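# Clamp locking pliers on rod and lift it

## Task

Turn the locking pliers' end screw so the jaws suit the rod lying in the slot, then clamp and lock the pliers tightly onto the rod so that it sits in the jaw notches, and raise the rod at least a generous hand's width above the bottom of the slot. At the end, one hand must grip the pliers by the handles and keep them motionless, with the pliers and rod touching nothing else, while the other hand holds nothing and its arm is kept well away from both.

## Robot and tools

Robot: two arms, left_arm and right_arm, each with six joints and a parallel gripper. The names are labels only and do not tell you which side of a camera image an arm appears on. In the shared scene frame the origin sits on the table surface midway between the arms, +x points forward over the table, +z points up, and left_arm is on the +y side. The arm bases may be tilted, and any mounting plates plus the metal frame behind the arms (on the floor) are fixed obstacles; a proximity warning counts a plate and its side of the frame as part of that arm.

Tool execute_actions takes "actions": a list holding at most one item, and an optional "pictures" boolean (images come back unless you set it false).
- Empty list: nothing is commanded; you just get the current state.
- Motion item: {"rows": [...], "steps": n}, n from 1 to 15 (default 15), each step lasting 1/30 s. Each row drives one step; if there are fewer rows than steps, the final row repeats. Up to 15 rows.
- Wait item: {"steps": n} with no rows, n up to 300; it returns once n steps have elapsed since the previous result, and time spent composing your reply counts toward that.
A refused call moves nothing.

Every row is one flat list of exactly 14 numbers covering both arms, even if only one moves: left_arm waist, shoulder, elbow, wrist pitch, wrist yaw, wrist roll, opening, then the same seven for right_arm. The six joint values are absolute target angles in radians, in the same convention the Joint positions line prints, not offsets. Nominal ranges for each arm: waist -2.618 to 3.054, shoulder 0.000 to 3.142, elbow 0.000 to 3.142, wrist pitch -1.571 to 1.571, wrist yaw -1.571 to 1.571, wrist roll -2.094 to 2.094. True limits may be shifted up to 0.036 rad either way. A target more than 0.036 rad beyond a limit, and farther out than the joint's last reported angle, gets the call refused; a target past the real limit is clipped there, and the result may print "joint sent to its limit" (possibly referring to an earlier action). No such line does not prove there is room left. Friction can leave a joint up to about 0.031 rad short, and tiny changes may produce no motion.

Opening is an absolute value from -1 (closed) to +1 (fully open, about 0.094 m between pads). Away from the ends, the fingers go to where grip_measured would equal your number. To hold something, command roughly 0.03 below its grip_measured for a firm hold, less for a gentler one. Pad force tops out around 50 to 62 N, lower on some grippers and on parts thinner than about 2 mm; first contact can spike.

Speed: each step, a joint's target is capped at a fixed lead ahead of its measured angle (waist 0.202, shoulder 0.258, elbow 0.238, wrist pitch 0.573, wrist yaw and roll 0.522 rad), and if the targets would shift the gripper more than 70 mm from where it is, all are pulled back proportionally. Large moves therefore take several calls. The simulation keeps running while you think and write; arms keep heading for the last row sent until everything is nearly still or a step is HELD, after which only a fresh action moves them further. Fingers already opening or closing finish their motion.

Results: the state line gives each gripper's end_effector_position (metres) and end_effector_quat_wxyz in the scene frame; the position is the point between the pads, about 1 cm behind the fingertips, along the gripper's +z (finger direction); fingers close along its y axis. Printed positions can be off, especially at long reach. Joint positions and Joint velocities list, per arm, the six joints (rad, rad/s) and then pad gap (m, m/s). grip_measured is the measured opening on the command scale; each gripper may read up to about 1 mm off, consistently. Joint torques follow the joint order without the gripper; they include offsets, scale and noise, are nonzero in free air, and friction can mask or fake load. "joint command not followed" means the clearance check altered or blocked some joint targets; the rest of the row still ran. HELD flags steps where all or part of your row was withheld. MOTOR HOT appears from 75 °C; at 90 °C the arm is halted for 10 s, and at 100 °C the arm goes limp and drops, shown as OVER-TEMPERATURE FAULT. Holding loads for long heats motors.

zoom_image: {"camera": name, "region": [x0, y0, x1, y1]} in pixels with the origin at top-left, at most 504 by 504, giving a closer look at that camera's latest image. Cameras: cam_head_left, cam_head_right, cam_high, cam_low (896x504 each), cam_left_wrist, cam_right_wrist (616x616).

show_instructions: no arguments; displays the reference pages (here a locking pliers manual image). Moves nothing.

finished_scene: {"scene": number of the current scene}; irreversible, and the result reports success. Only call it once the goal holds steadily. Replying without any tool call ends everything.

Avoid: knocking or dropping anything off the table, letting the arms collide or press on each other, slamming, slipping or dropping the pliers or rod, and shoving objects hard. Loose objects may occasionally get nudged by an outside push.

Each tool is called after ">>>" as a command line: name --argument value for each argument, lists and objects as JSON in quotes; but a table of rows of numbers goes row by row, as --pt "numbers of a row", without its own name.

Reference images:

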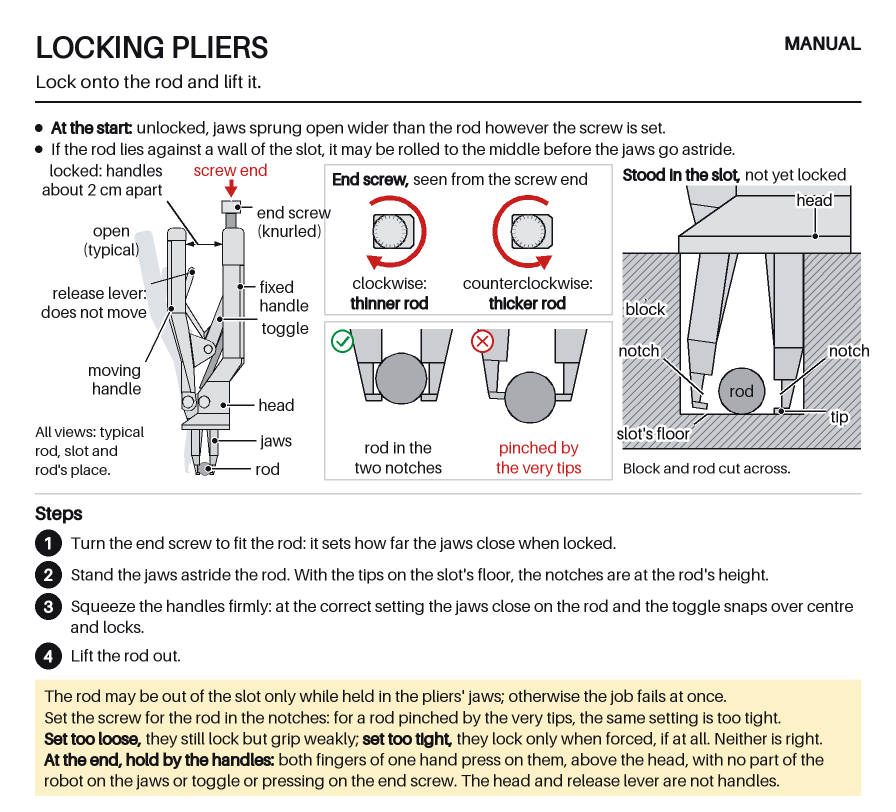

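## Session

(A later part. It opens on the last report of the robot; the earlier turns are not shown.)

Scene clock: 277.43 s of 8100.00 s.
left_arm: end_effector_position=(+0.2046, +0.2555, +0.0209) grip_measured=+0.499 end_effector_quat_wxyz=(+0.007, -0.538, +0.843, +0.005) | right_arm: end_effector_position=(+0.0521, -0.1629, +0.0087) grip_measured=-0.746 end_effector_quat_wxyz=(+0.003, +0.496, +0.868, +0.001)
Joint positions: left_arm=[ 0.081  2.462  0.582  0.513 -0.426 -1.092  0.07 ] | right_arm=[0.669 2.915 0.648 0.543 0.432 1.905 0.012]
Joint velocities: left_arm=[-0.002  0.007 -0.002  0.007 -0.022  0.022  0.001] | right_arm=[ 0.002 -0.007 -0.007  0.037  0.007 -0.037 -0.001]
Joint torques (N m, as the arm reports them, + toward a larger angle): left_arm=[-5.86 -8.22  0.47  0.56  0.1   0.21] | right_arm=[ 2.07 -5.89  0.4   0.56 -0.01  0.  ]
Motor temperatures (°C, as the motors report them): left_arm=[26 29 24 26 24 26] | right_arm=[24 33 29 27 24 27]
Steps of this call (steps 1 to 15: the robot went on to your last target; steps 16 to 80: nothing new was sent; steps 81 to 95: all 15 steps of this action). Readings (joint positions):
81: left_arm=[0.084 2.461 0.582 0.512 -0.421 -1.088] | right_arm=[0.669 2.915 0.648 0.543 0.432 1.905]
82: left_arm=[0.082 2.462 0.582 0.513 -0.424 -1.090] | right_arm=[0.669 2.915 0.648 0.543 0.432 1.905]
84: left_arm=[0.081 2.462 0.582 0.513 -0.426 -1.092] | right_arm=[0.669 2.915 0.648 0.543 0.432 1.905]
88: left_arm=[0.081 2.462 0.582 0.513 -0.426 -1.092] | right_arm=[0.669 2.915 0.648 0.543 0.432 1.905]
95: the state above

>>> execute_actions --actions '[{"rows": [[0.083,2.47,0.6,0.53,-0.41,-1.08,1,0.68,2.89,0.62,0.52,0.43,1.9,-0.82],[0.083,2.47,0.6,0.53,-0.41,-1.08,1,0.685,2.875,0.615,0.51,0.43,1.9,-0.82],[0.083,2.47,0.6,0.53,-0.41,-1.08,1,0.69,2.86,0.61,0.5,0.43,1.9,-0.82],[0.083,2.47,0.6,0.53,-0.41,-1.08,1,0.695,2.845,0.6,0.49,0.43,1.9,-0.82],[0.07,2.43,0.58,0.49,-0.41,-1.08,1,0.7,2.83,0.595,0.48,0.43,1.9,-0.82],[0.06,2.4,0.57,0.46,-0.41,-1.08,1,0.705,2.815,0.59,0.47,0.43,1.9,-0.82],[0.05,2.37,0.56,0.43,-0.41,-1.08,1,0.71,2.80,0.58,0.46,0.43,1.9,-0.82],[0.04,2.34,0.55,0.40,-0.42,-1.08,1,0.715,2.785,0.575,0.45,0.43,1.9,-0.82],[0.03,2.31,0.54,0.37,-0.42,-1.08,1,0.72,2.77,0.57,0.44,0.43,1.9,-0.82],[0.02,2.28,0.54,0.34,-0.42,-1.08,1,0.725,2.75,0.57,0.42,0.43,1.9,-0.82],[0.01,2.25,0.53,0.31,-0.42,-1.08,1,0.73,2.73,0.57,0.4,0.43,1.9,-0.82],[0.0,2.22,0.53,0.28,-0.43,-1.08,1,0.735,2.71,0.575,0.38,0.43,1.9,-0.82],[-0.01,2.19,0.52,0.25,-0.43,-1.08,1,0.74,2.69,0.58,0.35,0.43,1.9,-0.82],[-0.02,2.16,0.52,0.22,-0.43,-1.08,1,0.745,2.67,0.585,0.32,0.43,1.9,-0.82],[-0.04,2.125,0.51,0.18,-0.43,-1.08,1,0.75,2.65,0.59,0.29,0.43,1.9,-0.82]], "steps": 15}]'

Scene clock: 328.63 s of 8100.00 s.
left_arm: end_effector_position=(+0.2319, +0.2548, +0.0748) grip_measured=+1.000 end_effector_quat_wxyz=(+0.028, -0.508, +0.860, -0.019) | right_arm: end_effector_position=(+0.0701, -0.1543, +0.0507) grip_measured=-0.746 end_effector_quat_wxyz=(+0.011, +0.472, +0.881, +0.016)
Joint positions: left_arm=[-0.004  2.19   0.54   0.312 -0.424 -1.086  0.094] | right_arm=[0.733 2.701 0.593 0.391 0.432 1.905 0.012]
Joint velocities: left_arm=[-0.364 -0.935 -0.1   -0.725 -0.051 -0.007  0.   ] | right_arm=[ 0.12  -0.603  0.007 -0.564  0.066 -0.037  0.002]
Joint torques (N m, as the arm reports them, + toward a larger angle): left_arm=[-4.63 -9.75 -1.32  0.29 -0.09  0.16] | right_arm=[ 3.6  -8.2  -0.72  0.32 -0.03  0.  ]
Motor temperatures (°C, as the motors report them): left_arm=[28 30 24 26 24 26] | right_arm=[24 34 29 27 24 27]
Steps of this call (steps 1 to 15: the robot went on to your last target; steps 16 to 1521: nothing new was sent; steps 1522 to 1536: all 15 steps of this action). Readings (joint positions):
1522: left_arm=[0.082 2.462 0.582 0.513 -0.426 -1.091] | right_arm=[0.670 2.912 0.648 0.541 0.432 1.905]
1523: left_arm=[0.082 2.462 0.582 0.515 -0.424 -1.090] | right_arm=[0.672 2.908 0.648 0.536 0.432 1.905]
1525: left_arm=[0.082 2.462 0.582 0.517 -0.423 -1.088] | right_arm=[0.678 2.888 0.639 0.527 0.432 1.905]
1529: left_arm=[0.070 2.410 0.576 0.474 -0.421 -1.087] | right_arm=[0.698 2.825 0.609 0.496 0.432 1.905]
1536: the state above

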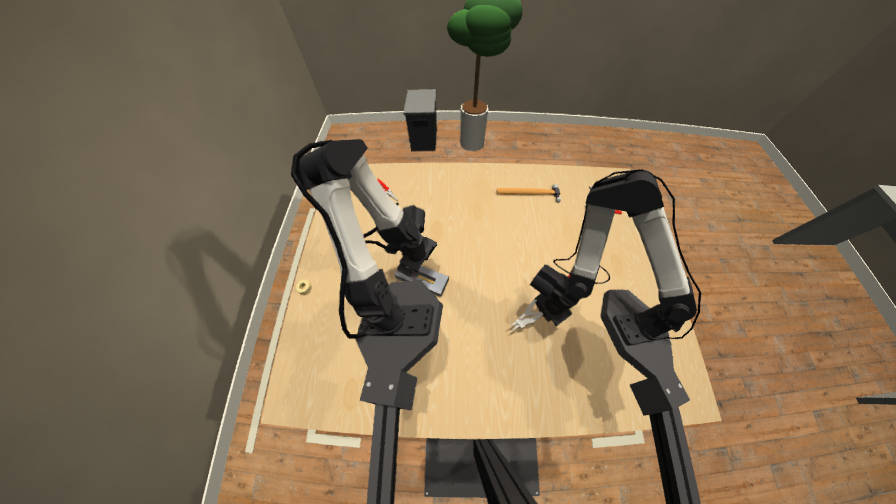

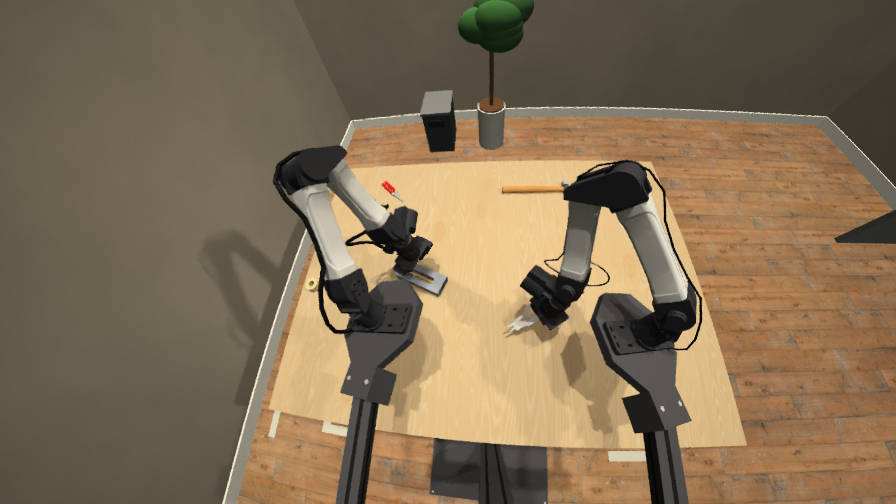

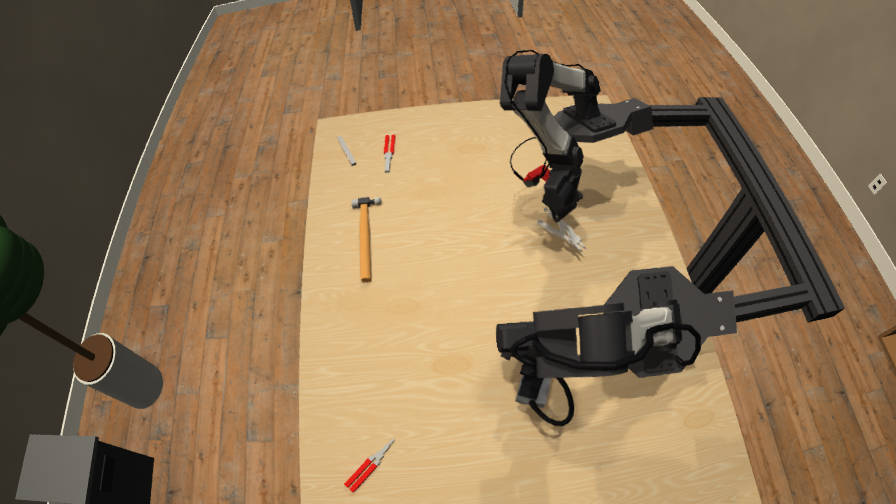

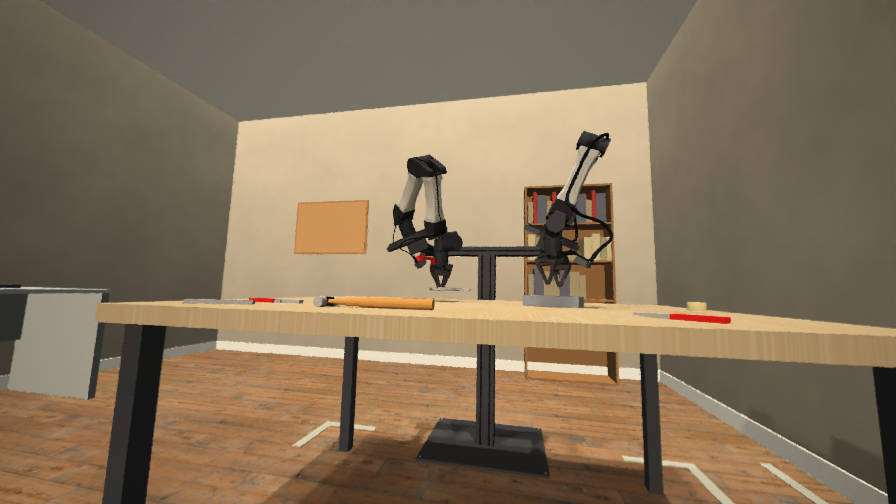

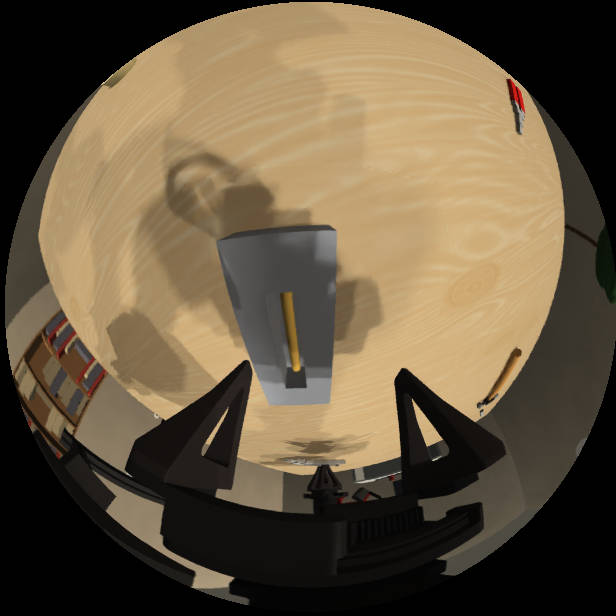

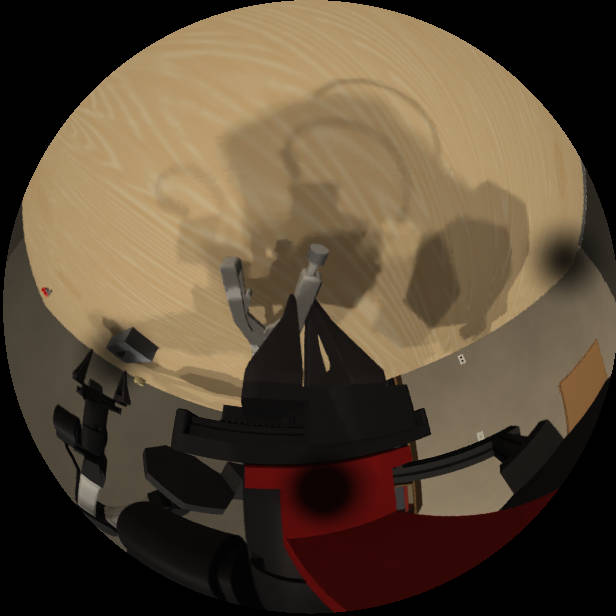

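>>> execute_actions --actions '[{"rows": [[-0.3,1.8,1.1,-0.8,0.0,-1.86,0.0,0.72,2.45,0.65,0.25,0.3,1.0,-0.82]], "steps": 15}]' --pictures false

>>> execute_actions --actions '[{"rows": [[-0.3,1.8,1.1,-0.8,0.0,-1.86,0.0,0.66,2.3,0.68,0.4,0.1,0.1,-0.82]], "steps": 15}]' --pictures false

>>> execute_actions --actions '[{"rows": [[-0.5645,1.894,1.293,-0.898,0.1415,-1.86,0.0,0.608,2.147,0.72,0.595,-0.065,-0.6,-0.82]], "steps": 15}]' --pictures false

>>> execute_actions --actions '[{"steps": 30}]'

Scene clock: 353.80 s of 8100.00 s.
left_arm: end_effector_position=(+0.3353, +0.1590, +0.2920) grip_measured=+0.002 end_effector_quat_wxyz=(+0.132, +0.653, -0.721, +0.191) | right_arm: end_effector_position=(+0.1209, -0.0964, +0.1053) grip_measured=-0.748 end_effector_quat_wxyz=(+0.019, +0.100, +0.988, +0.113)
Joint positions: left_arm=[-0.303  1.777  1.118 -0.672 -0.034 -1.796  0.047] | right_arm=[0.727 2.44  0.65  0.261 0.323 1.051 0.012]
Joint velocities: left_arm=[ 0.002  0.12   0.002 -0.901  0.168 -0.476 -0.001] | right_arm=[ 0.002 -0.017 -0.017  0.022 -0.022 -0.315 -0.001]
Joint torques (N m, as the arm reports them, + toward a larger angle): left_arm=[-3.83 -8.39  4.99  0.82  0.28  0.06] | right_arm=[ 2.64 -6.82  2.33  0.82 -0.26 -0.09]
Motor temperatures (°C, as the motors report them): left_arm=[28 30 24 26 24 26] | right_arm=[25 36 29 27 24 27]
Steps of this call (steps 1 to 30: the robot went on to your last target; steps 31 to 740: nothing new was sent; steps 741 to 755: all 15 steps of this action). Readings (joint positions):
741: left_arm=[-0.044 2.110 0.547 0.136 -0.395 -1.130] | right_arm=[0.741 2.636 0.595 0.289 0.418 1.838]
742: left_arm=[-0.072 2.076 0.576 0.051 -0.353 -1.189] | right_arm=[0.735 2.594 0.595 0.257 0.392 1.738]
744: left_arm=[-0.148 1.988 0.657 -0.089 -0.279 -1.306] | right_arm=[0.728 2.504 0.605 0.244 0.364 1.541]
748: left_arm=[-0.273 1.848 0.923 -0.422 -0.139 -1.581] | right_arm=[0.727 2.441 0.648 0.272 0.339 1.229]
755: the state above

Scene clock: 354.30 s of 8100.00 s.
left_arm: end_effector_position=(+0.3070, +0.1627, +0.2872) grip_measured=+0.002 end_effector_quat_wxyz=(+0.175, +0.663, -0.714, +0.141) | right_arm: end_effector_position=(+0.1733, -0.0426, +0.1571) grip_measured=-0.749 end_effector_quat_wxyz=(+0.133, -0.270, +0.923, +0.238)
Joint positions: left_arm=[-0.303  1.786  1.118 -0.783 -0.009 -1.852  0.047] | right_arm=[0.663 2.297 0.672 0.387 0.129 0.154 0.012]
Joint velocities: left_arm=[ 0.007  0.002  0.002 -0.022 -0.037 -0.066  0.001] | right_arm=[ 0.007  0.007 -0.002 -0.007 -0.095 -0.374 -0.001]
Joint torques (N m, as the arm reports them, + toward a larger angle): left_arm=[-3.73 -8.27  4.69  0.34  0.32  0.05] | right_arm=[ 3.16 -7.73  4.24  1.52 -0.46 -0.04]
Motor temperatures (°C, as the motors report them): left_arm=[28 30 24 26 24 26] | right_arm=[25 36 29 27 24 27]
Steps of this call (steps 1 to 15: all 15 steps of this action). Readings (joint positions):
1: left_arm=[-0.303 1.782 1.118 -0.698 -0.029 -1.808] | right_arm=[0.720 2.429 0.650 0.267 0.298 0.980]
2: left_arm=[-0.303 1.784 1.118 -0.718 -0.024 -1.817] | right_arm=[0.704 2.406 0.650 0.268 0.257 0.881]
4: left_arm=[-0.303 1.786 1.118 -0.746 -0.019 -1.831] | right_arm=[0.675 2.347 0.651 0.303 0.206 0.684]
8: left_arm=[-0.303 1.786 1.118 -0.771 -0.012 -1.845] | right_arm=[0.663 2.298 0.671 0.373 0.159 0.351]
15: the state above

Scene clock: 354.80 s of 8100.00 s.
left_arm: end_effector_position=(+0.2748, +0.0645, +0.3499) grip_measured=+0.002 end_effector_quat_wxyz=(-0.234, -0.542, +0.786, -0.184) | right_arm: end_effector_position=(+0.2506, -0.0029, +0.2467) grip_measured=-0.750 end_effector_quat_wxyz=(+0.370, -0.497, +0.741, +0.260)
Joint positions: left_arm=[-0.576  1.879  1.283 -0.876  0.13  -1.854  0.047] | right_arm=[ 0.613  2.146  0.711  0.572 -0.035 -0.556  0.012]
Joint velocities: left_arm=[-0.002  0.012 -0.012 -0.037 -0.007  0.051 -0.001] | right_arm=[-0.002  0.002 -0.007  0.022 -0.125 -0.271 -0.003]
Joint torques (N m, as the arm reports them, + toward a larger angle): left_arm=[-3.44 -8.42  7.75  0.58  0.37  0.04] | right_arm=[ 3.35 -8.33  5.8   2.03 -0.5   0.05]
Motor temperatures (°C, as the motors report them): left_arm=[28 30 24 26 24 26] | right_arm=[25 36 29 27 24 27]
Steps of this call (steps 1 to 15: all 15 steps of this action). Readings (joint positions):
1: left_arm=[-0.317 1.798 1.139 -0.809 -0.001 -1.853] | right_arm=[0.659 2.290 0.672 0.393 0.113 0.100]
2: left_arm=[-0.350 1.822 1.178 -0.834 0.013 -1.854] | right_arm=[0.651 2.273 0.672 0.397 0.089 0.029]
4: left_arm=[-0.450 1.862 1.246 -0.839 0.046 -1.854] | right_arm=[0.633 2.227 0.672 0.435 0.052 -0.127]
8: left_arm=[-0.588 1.879 1.283 -0.847 0.112 -1.854] | right_arm=[0.613 2.157 0.700 0.524 -0.002 -0.402]
15: the state above

Scene clock: 355.80 s of 8100.00 s.
left_arm: end_effector_position=(+0.2731, +0.0649, +0.3500) grip_measured=+0.002 end_effector_quat_wxyz=(-0.237, -0.541, +0.786, -0.181) | right_arm: end_effector_position=(+0.2497, -0.0021, +0.2473) grip_measured=-0.750 end_effector_quat_wxyz=(+0.375, -0.512, +0.729, +0.256)
Joint positions: left_arm=[-0.576  1.879  1.283 -0.883  0.134 -1.854  0.047] | right_arm=[ 0.613  2.146  0.711  0.572 -0.043 -0.595  0.012]
Joint velocities: left_arm=[-0.002  0.007  0.007  0.022  0.037 -0.037  0.   ] | right_arm=[ 0.002 -0.022  0.007 -0.051  0.066 -0.037 -0.001]
Joint torques (N m, as the arm reports them, + toward a larger angle): left_arm=[-3.39 -8.4   7.71  0.53  0.38  0.05] | right_arm=[ 3.41 -8.42  5.8   2.07 -0.49  0.02]
Motor temperatures (°C, as the motors report them): left_arm=[28 30 24 26 24 26] | right_arm=[25 36 29 27 24 27]
Steps of this call (steps 1 to 30: the robot went on to your last target). Readings (joint positions):
1: left_arm=[-0.576 1.879 1.283 -0.878 0.130 -1.854] | right_arm=[0.613 2.146 0.711 0.572 -0.036 -0.564]
2: left_arm=[-0.576 1.879 1.283 -0.879 0.131 -1.854] | right_arm=[0.613 2.146 0.711 0.572 -0.038 -0.570]
4: left_arm=[-0.576 1.879 1.283 -0.881 0.132 -1.854] | right_arm=[0.613 2.146 0.711 0.572 -0.040 -0.579]
8: left_arm=[-0.576 1.879 1.283 -0.882 0.133 -1.854] | right_arm=[0.613 2.146 0.711 0.572 -0.042 -0.589]
30: the state above
All arms were judged still, so your last target was given up. Only a new action makes them travel on or press farther. Fingers that are still opening or closing keep moving.

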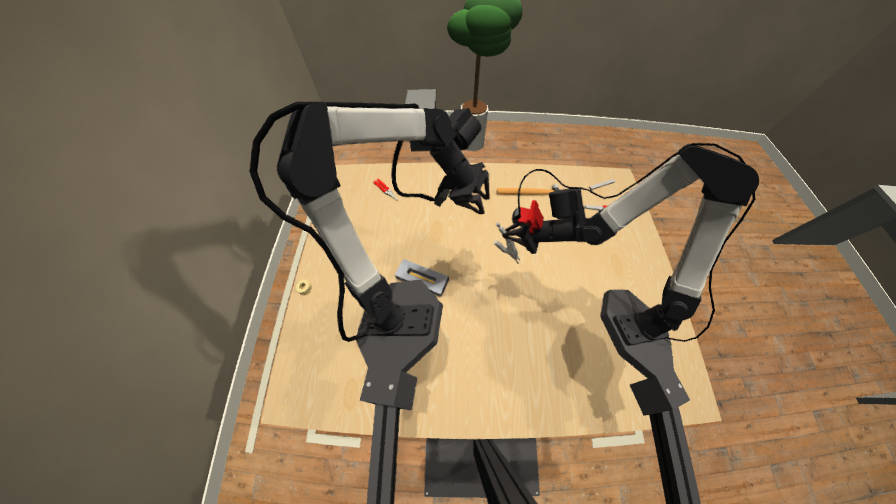

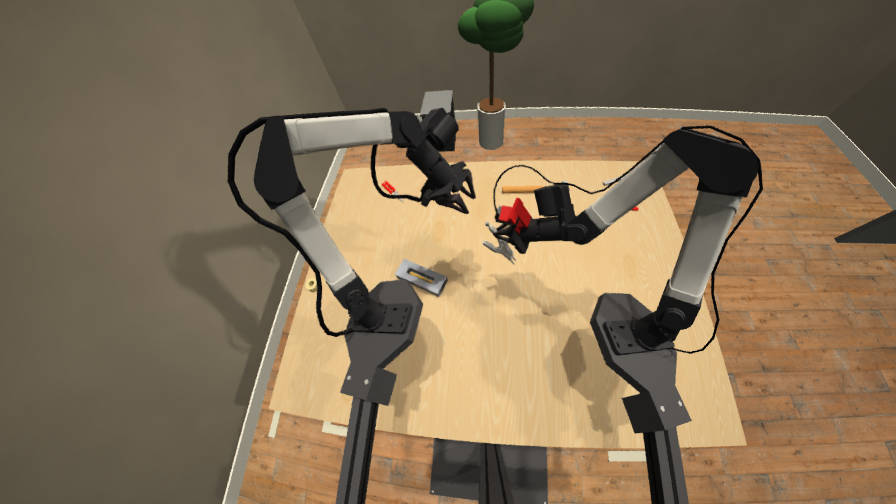

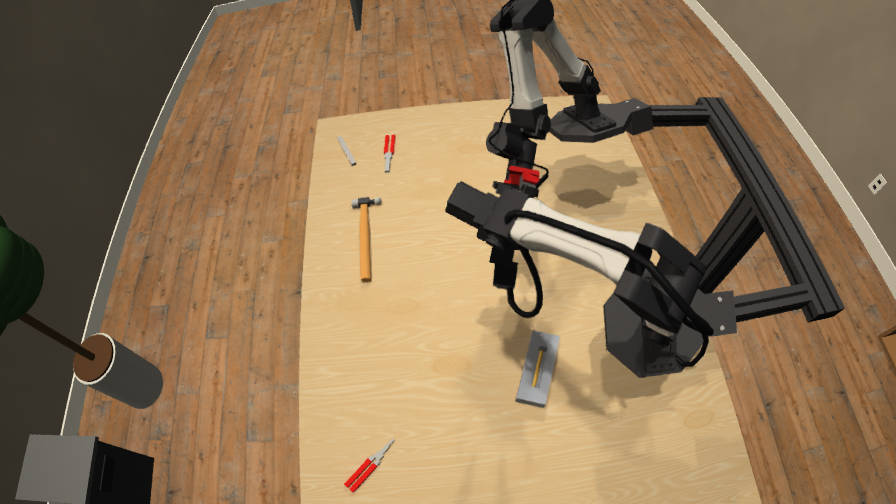

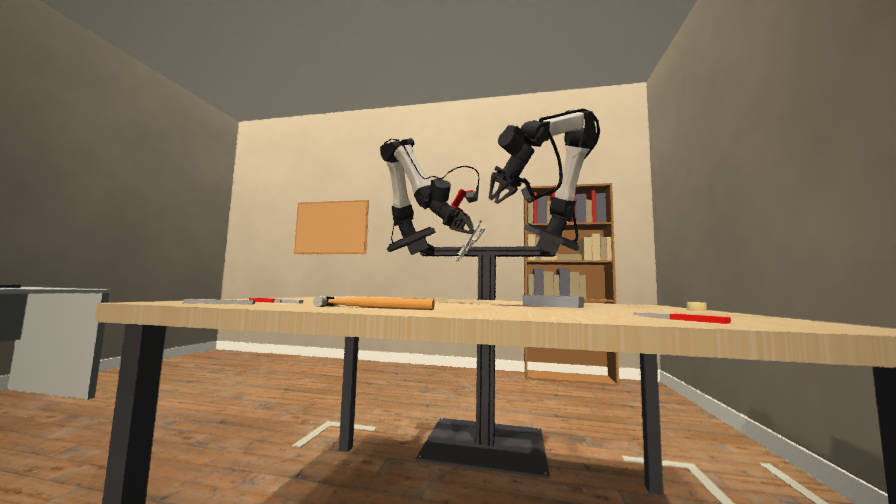

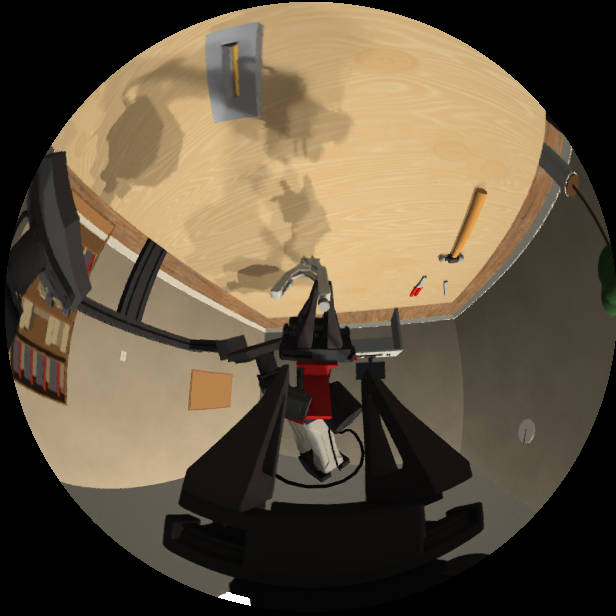

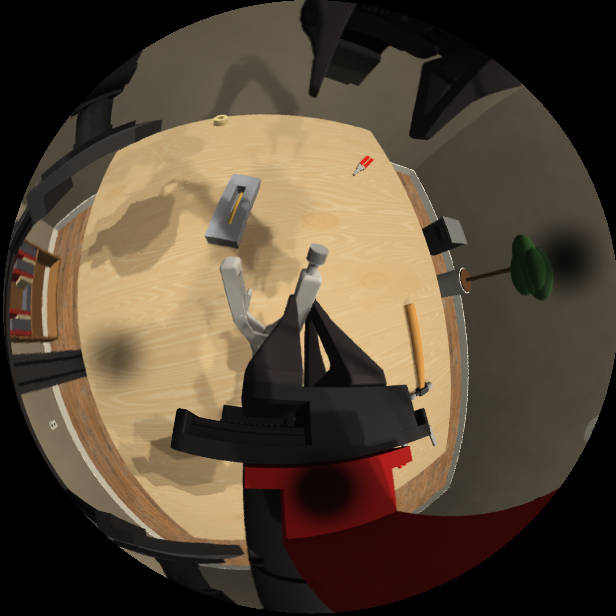

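>>> execute_actions --actions '[{"rows": [[-0.58,1.91,1.26,-0.82,0.1415,-1.86,-0.4,0.608,2.147,0.72,0.595,-0.065,-0.6,-0.82],[-0.58,1.925,1.25,-0.79,0.1415,-1.86,-0.4,0.608,2.147,0.72,0.595,-0.065,-0.6,-0.82],[-0.58,1.94,1.24,-0.76,0.1415,-1.86,-0.4,0.608,2.147,0.72,0.595,-0.065,-0.6,-0.82],[-0.58,1.955,1.23,-0.735,0.1415,-1.86,-0.4,0.608,2.147,0.72,0.595,-0.065,-0.6,-0.82],[-0.58,1.97,1.22,-0.71,0.1415,-1.86,-0.4,0.608,2.147,0.72,0.595,-0.065,-0.6,-0.82],[-0.58,1.985,1.21,-0.685,0.1415,-1.86,-0.4,0.608,2.147,0.72,0.595,-0.065,-0.6,-0.82],[-0.58,2.0,1.2,-0.66,0.1415,-1.86,-0.4,0.608,2.147,0.72,0.595,-0.065,-0.6,-0.82],[-0.58,2.015,1.19,-0.655,0.1415,-1.86,-0.4,0.608,2.147,0.72,0.595,-0.065,-0.6,-0.82],[-0.58,2.03,1.172,-0.655,0.1415,-1.86,-0.4,0.608,2.147,0.72,0.595,-0.065,-0.6,-0.82]], "steps": 15}]' --pictures false

>>> execute_actions --actions '[{"steps": 15}]'

Scene clock: 367.93 s of 8100.00 s.
left_arm: end_effector_position=(+0.2546, +0.0404, +0.2846) grip_measured=-0.398 end_effector_quat_wxyz=(-0.247, -0.539, +0.791, -0.153) | right_arm: end_effector_position=(+0.2496, -0.0021, +0.2473) grip_measured=-0.750 end_effector_quat_wxyz=(+0.375, -0.512, +0.729, +0.257)
Joint positions: left_arm=[-0.576  2.029  1.182 -0.691  0.134 -1.854  0.028] | right_arm=[ 0.613  2.146  0.711  0.572 -0.043 -0.595  0.012]
Joint velocities: left_arm=[ 0.007 -0.002  0.017  0.051  0.007  0.022 -0.001] | right_arm=[ 0.002  0.007  0.017 -0.007 -0.081  0.007  0.   ]
Joint torques (N m, as the arm reports them, + toward a larger angle): left_arm=[ -4.77 -10.76   5.43   0.8    0.37   0.03] | right_arm=[ 3.35 -8.48  5.82  2.04 -0.51  0.05]
Motor temperatures (°C, as the motors report them): left_arm=[27 30 25 26 24 26] | right_arm=[25 37 30 29 24 27]
Steps of this call (steps 1 to 349: nothing new was sent; steps 350 to 364: all 15 steps of this action). Readings (joint positions):
350: left_arm=[-0.576 1.880 1.283 -0.879 0.134 -1.854] | right_arm=[0.613 2.146 0.711 0.572 -0.043 -0.595]
351: left_arm=[-0.576 1.883 1.282 -0.866 0.134 -1.854] | right_arm=[0.613 2.146 0.711 0.572 -0.043 -0.595]
353: left_arm=[-0.576 1.900 1.273 -0.826 0.134 -1.854] | right_arm=[0.613 2.146 0.711 0.572 -0.043 -0.595]
357: left_arm=[-0.576 1.965 1.234 -0.738 0.134 -1.854] | right_arm=[0.613 2.146 0.711 0.572 -0.043 -0.595]
364: the state above

Scene clock: 368.43 s of 8100.00 s.
left_arm: end_effector_position=(+0.2593, +0.0371, +0.2855) grip_measured=-0.398 end_effector_quat_wxyz=(-0.243, -0.540, +0.789, -0.164) | right_arm: end_effector_position=(+0.2496, -0.0021, +0.2473) grip_measured=-0.750 end_effector_quat_wxyz=(+0.375, -0.512, +0.729, +0.257)
Joint positions: left_arm=[-0.576  2.029  1.182 -0.667  0.134 -1.854  0.028] | right_arm=[ 0.613  2.146  0.711  0.572 -0.043 -0.595  0.012]
Joint velocities: left_arm=[-0.017 -0.002 -0.002  0.051 -0.007  0.022 -0.   ] | right_arm=[ 0.002  0.002 -0.012  0.081 -0.022  0.037 -0.   ]
Joint torques (N m, as the arm reports them, + toward a larger angle): left_arm=[ -4.79 -10.73   5.45   0.75   0.37   0.05] | right_arm=[ 3.26 -8.34  5.92  2.03 -0.5   0.03]
Motor temperatures (°C, as the motors report them): left_arm=[27 30 25 26 24 26] | right_arm=[25 37 30 29 24 27]
Steps of this call (steps 1 to 15: the robot went on to your last target). Readings (joint positions):
1: left_arm=[-0.576 2.029 1.182 -0.685 0.134 -1.854] | right_arm=[0.613 2.146 0.711 0.572 -0.043 -0.595]
2: left_arm=[-0.576 2.029 1.182 -0.680 0.134 -1.854] | right_arm=[0.613 2.146 0.711 0.572 -0.043 -0.595]
4: left_arm=[-0.576 2.029 1.182 -0.676 0.134 -1.854] | right_arm=[0.613 2.146 0.711 0.572 -0.043 -0.595]
8: left_arm=[-0.576 2.029 1.182 -0.670 0.134 -1.854] | right_arm=[0.613 2.146 0.711 0.572 -0.043 -0.595]
15: the state above

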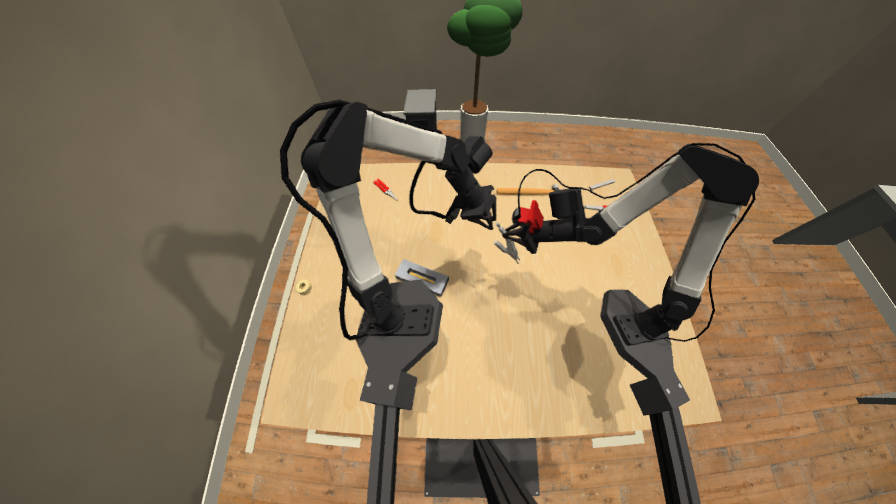

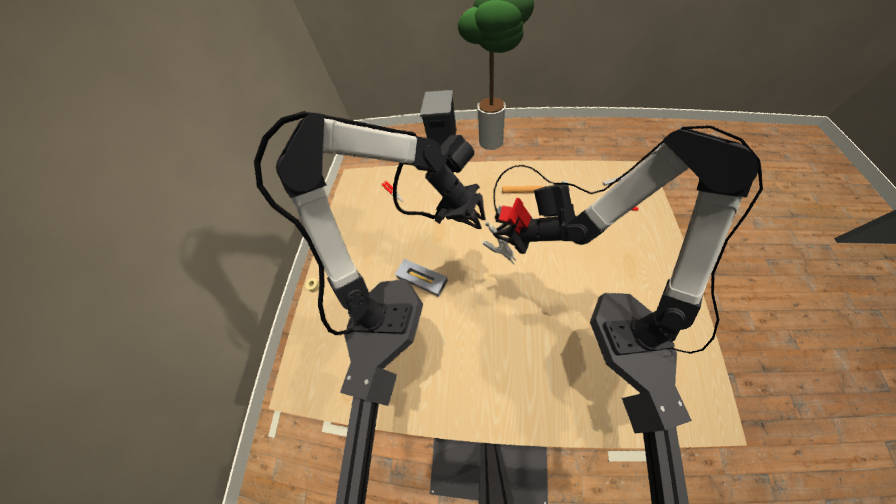

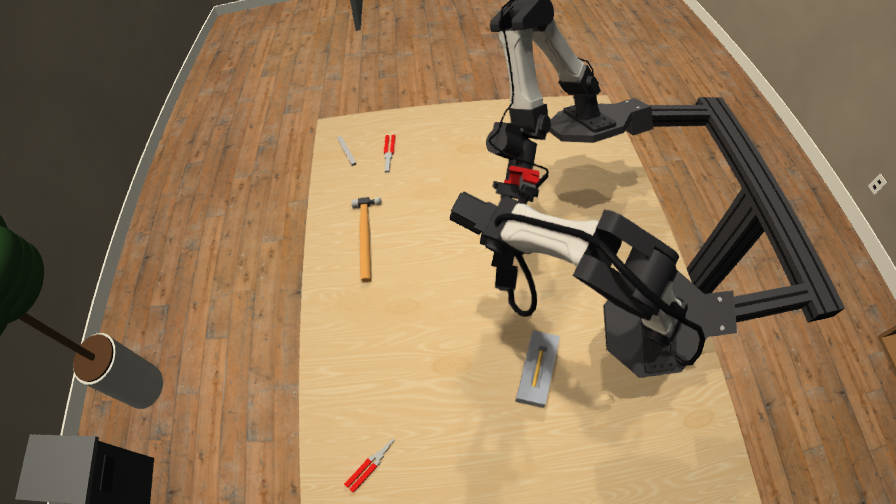

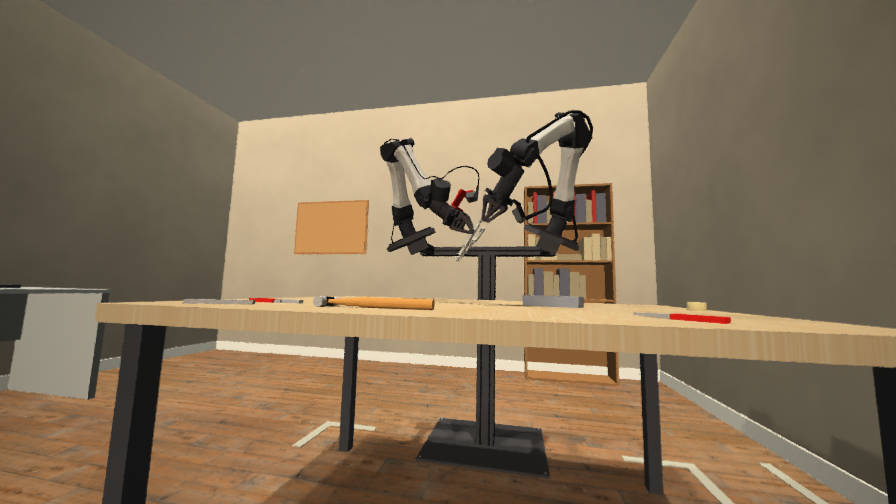

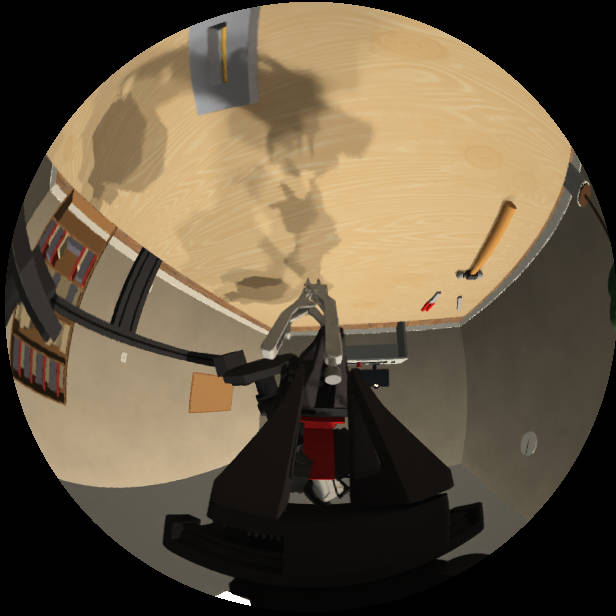

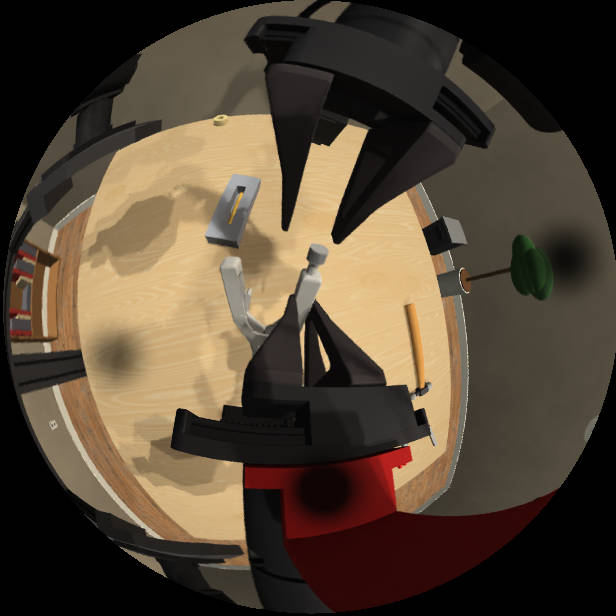

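>>> execute_actions --actions '[{"rows": [[-0.6,2.03,1.172,-0.635,0.15,-1.87,-0.4,0.608,2.147,0.72,0.595,-0.065,-0.6,-0.82]], "steps": 15}]' --pictures false

Scene clock: 376.40 s of 8100.00 s.
left_arm: end_effector_position=(+0.2588, +0.0297, +0.2894) grip_measured=-0.398 end_effector_quat_wxyz=(-0.244, -0.537, +0.789, -0.175) | right_arm: end_effector_position=(+0.2496, -0.0021, +0.2473) grip_measured=-0.750 end_effector_quat_wxyz=(+0.375, -0.512, +0.729, +0.257)
Joint positions: left_arm=[-0.592  2.029  1.182 -0.647  0.142 -1.864  0.028] | right_arm=[ 0.613  2.146  0.711  0.572 -0.043 -0.595  0.012]
Joint velocities: left_arm=[-0.002 -0.002  0.002  0.007  0.037 -0.007 -0.001] | right_arm=[-0.002  0.007 -0.007 -0.051  0.022  0.095  0.001]
Joint torques (N m, as the arm reports them, + toward a larger angle): left_arm=[ -5.05 -10.74   5.51   0.81   0.38   0.06] | right_arm=[ 3.34 -8.27  5.78  2.08 -0.5   0.02]
Motor temperatures (°C, as the motors report them): left_arm=[28 31 26 26 24 26] | right_arm=[25 38 30 30 24 27]
Steps of this call (steps 1 to 15: the robot went on to your last target; steps 16 to 224: nothing new was sent; steps 225 to 239: all 15 steps of this action). Readings (joint positions):
225: left_arm=[-0.577 2.029 1.182 -0.665 0.134 -1.856] | right_arm=[0.613 2.146 0.711 0.572 -0.043 -0.595]
226: left_arm=[-0.580 2.029 1.182 -0.662 0.135 -1.858] | right_arm=[0.613 2.146 0.711 0.572 -0.043 -0.595]
228: left_arm=[-0.586 2.029 1.182 -0.656 0.138 -1.860] | right_arm=[0.613 2.146 0.711 0.572 -0.043 -0.595]
232: left_arm=[-0.592 2.029 1.182 -0.650 0.141 -1.862] | right_arm=[0.613 2.146 0.711 0.572 -0.043 -0.595]
239: the state above

>>> execute_actions --actions '[{"rows": [[-0.602,2.04,1.165,-0.6,0.15,-1.87,-0.4,0.608,2.147,0.72,0.595,-0.065,-0.6,-0.82],[-0.603,2.045,1.162,-0.59,0.15,-1.87,-0.4,0.608,2.147,0.72,0.595,-0.065,-0.6,-0.82],[-0.604,2.05,1.158,-0.58,0.15,-1.87,-0.4,0.608,2.147,0.72,0.595,-0.065,-0.6,-0.82],[-0.605,2.055,1.154,-0.575,0.15,-1.87,-0.4,0.608,2.147,0.72,0.595,-0.065,-0.6,-0.82],[-0.606,2.065,1.148,-0.575,0.15,-1.87,-0.4,0.608,2.147,0.72,0.595,-0.065,-0.6,-0.82]], "steps": 15}]'

Scene clock: 382.77 s of 8100.00 s.
left_arm: end_effector_position=(+0.2608, +0.0231, +0.2812) grip_measured=-0.398 end_effector_quat_wxyz=(-0.241, -0.538, +0.787, -0.184) | right_arm: end_effector_position=(+0.2496, -0.0021, +0.2473) grip_measured=-0.750 end_effector_quat_wxyz=(+0.375, -0.512, +0.729, +0.257)
Joint positions: left_arm=[-0.592  2.05   1.166 -0.59   0.142 -1.864  0.028] | right_arm=[ 0.613  2.146  0.711  0.572 -0.043 -0.595  0.012]
Joint velocities: left_arm=[-0.012 -0.002 -0.017 -0.022  0.051  0.037 -0.001] | right_arm=[-0.007 -0.002  0.007 -0.066  0.007  0.022 -0.   ]
Joint torques (N m, as the arm reports them, + toward a larger angle): left_arm=[-5.58 -9.55  4.65  0.84  0.38  0.05] | right_arm=[ 3.42 -8.26  5.86  2.02 -0.49  0.06]
Motor temperatures (°C, as the motors report them): left_arm=[28 31 26 26 24 26] | right_arm=[25 38 30 31 24 27]
Steps of this call (steps 1 to 15: the robot went on to your last target; steps 16 to 176: nothing new was sent; steps 177 to 191: all 15 steps of this action). Readings (joint positions):
177: left_arm=[-0.592 2.029 1.182 -0.644 0.142 -1.864] | right_arm=[0.613 2.146 0.711 0.572 -0.043 -0.595]
178: left_arm=[-0.592 2.029 1.182 -0.637 0.142 -1.864] | right_arm=[0.613 2.146 0.711 0.572 -0.043 -0.595]
180: left_arm=[-0.592 2.029 1.182 -0.620 0.142 -1.864] | right_arm=[0.613 2.146 0.711 0.572 -0.043 -0.595]
184: left_arm=[-0.592 2.042 1.173 -0.595 0.142 -1.864] | right_arm=[0.613 2.146 0.711 0.572 -0.043 -0.595]
191: the state above

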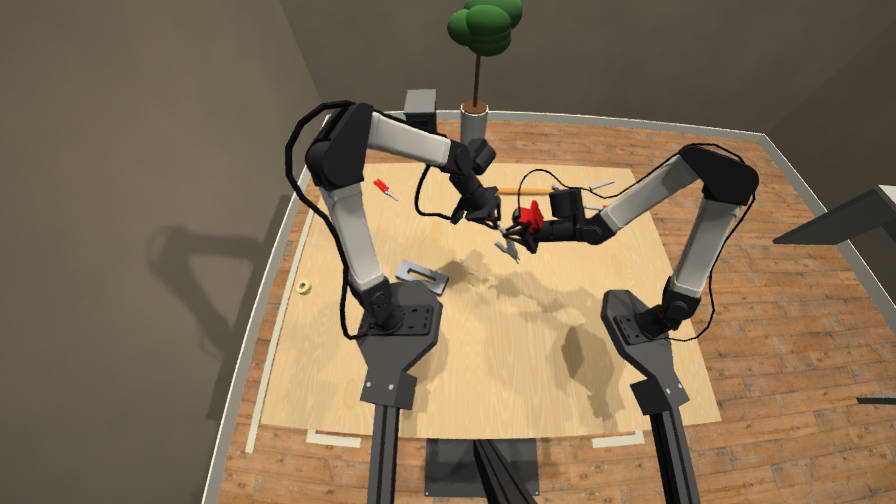

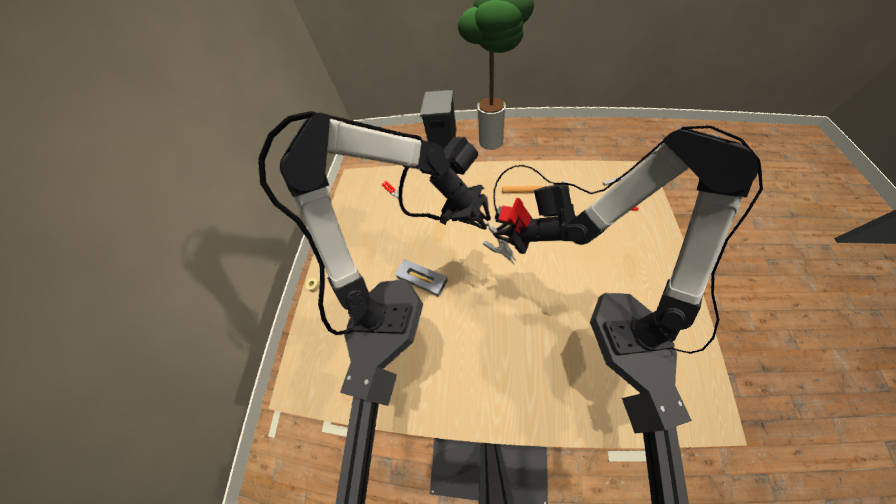

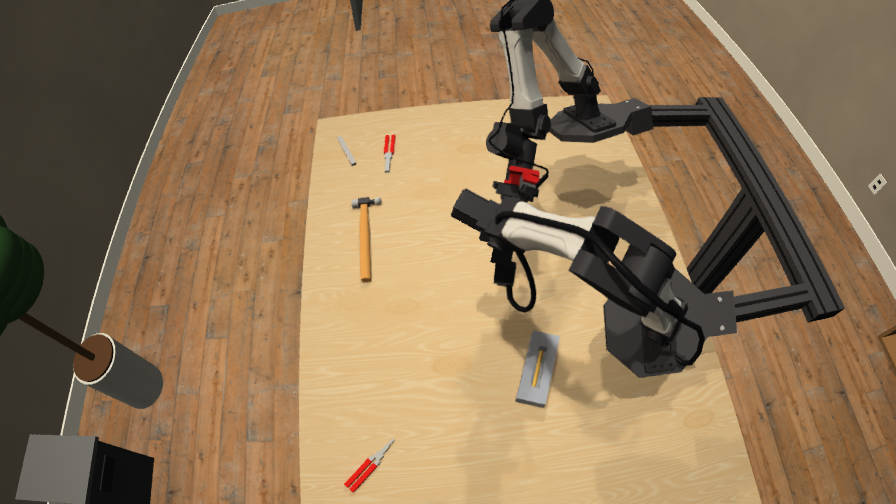

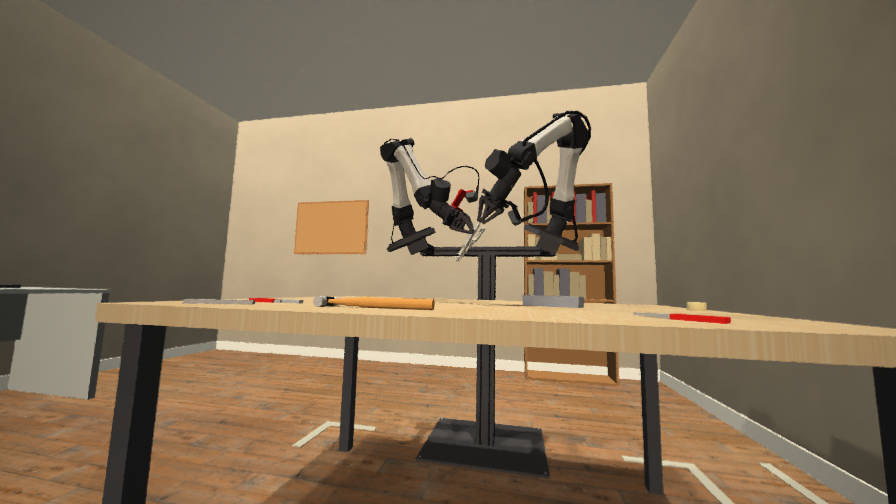

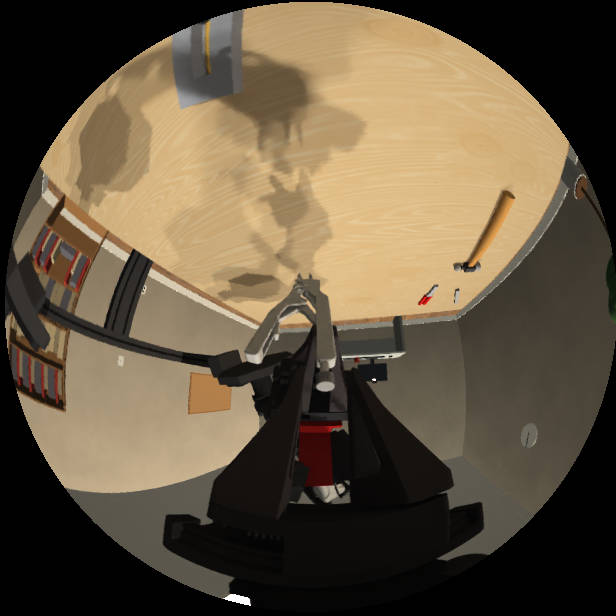

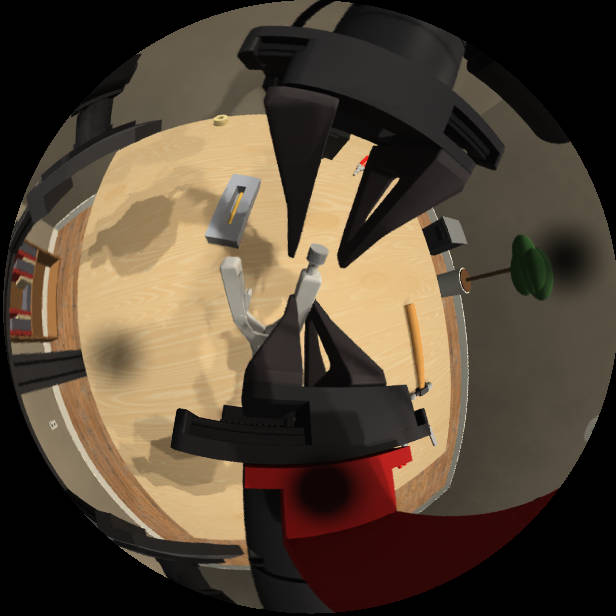

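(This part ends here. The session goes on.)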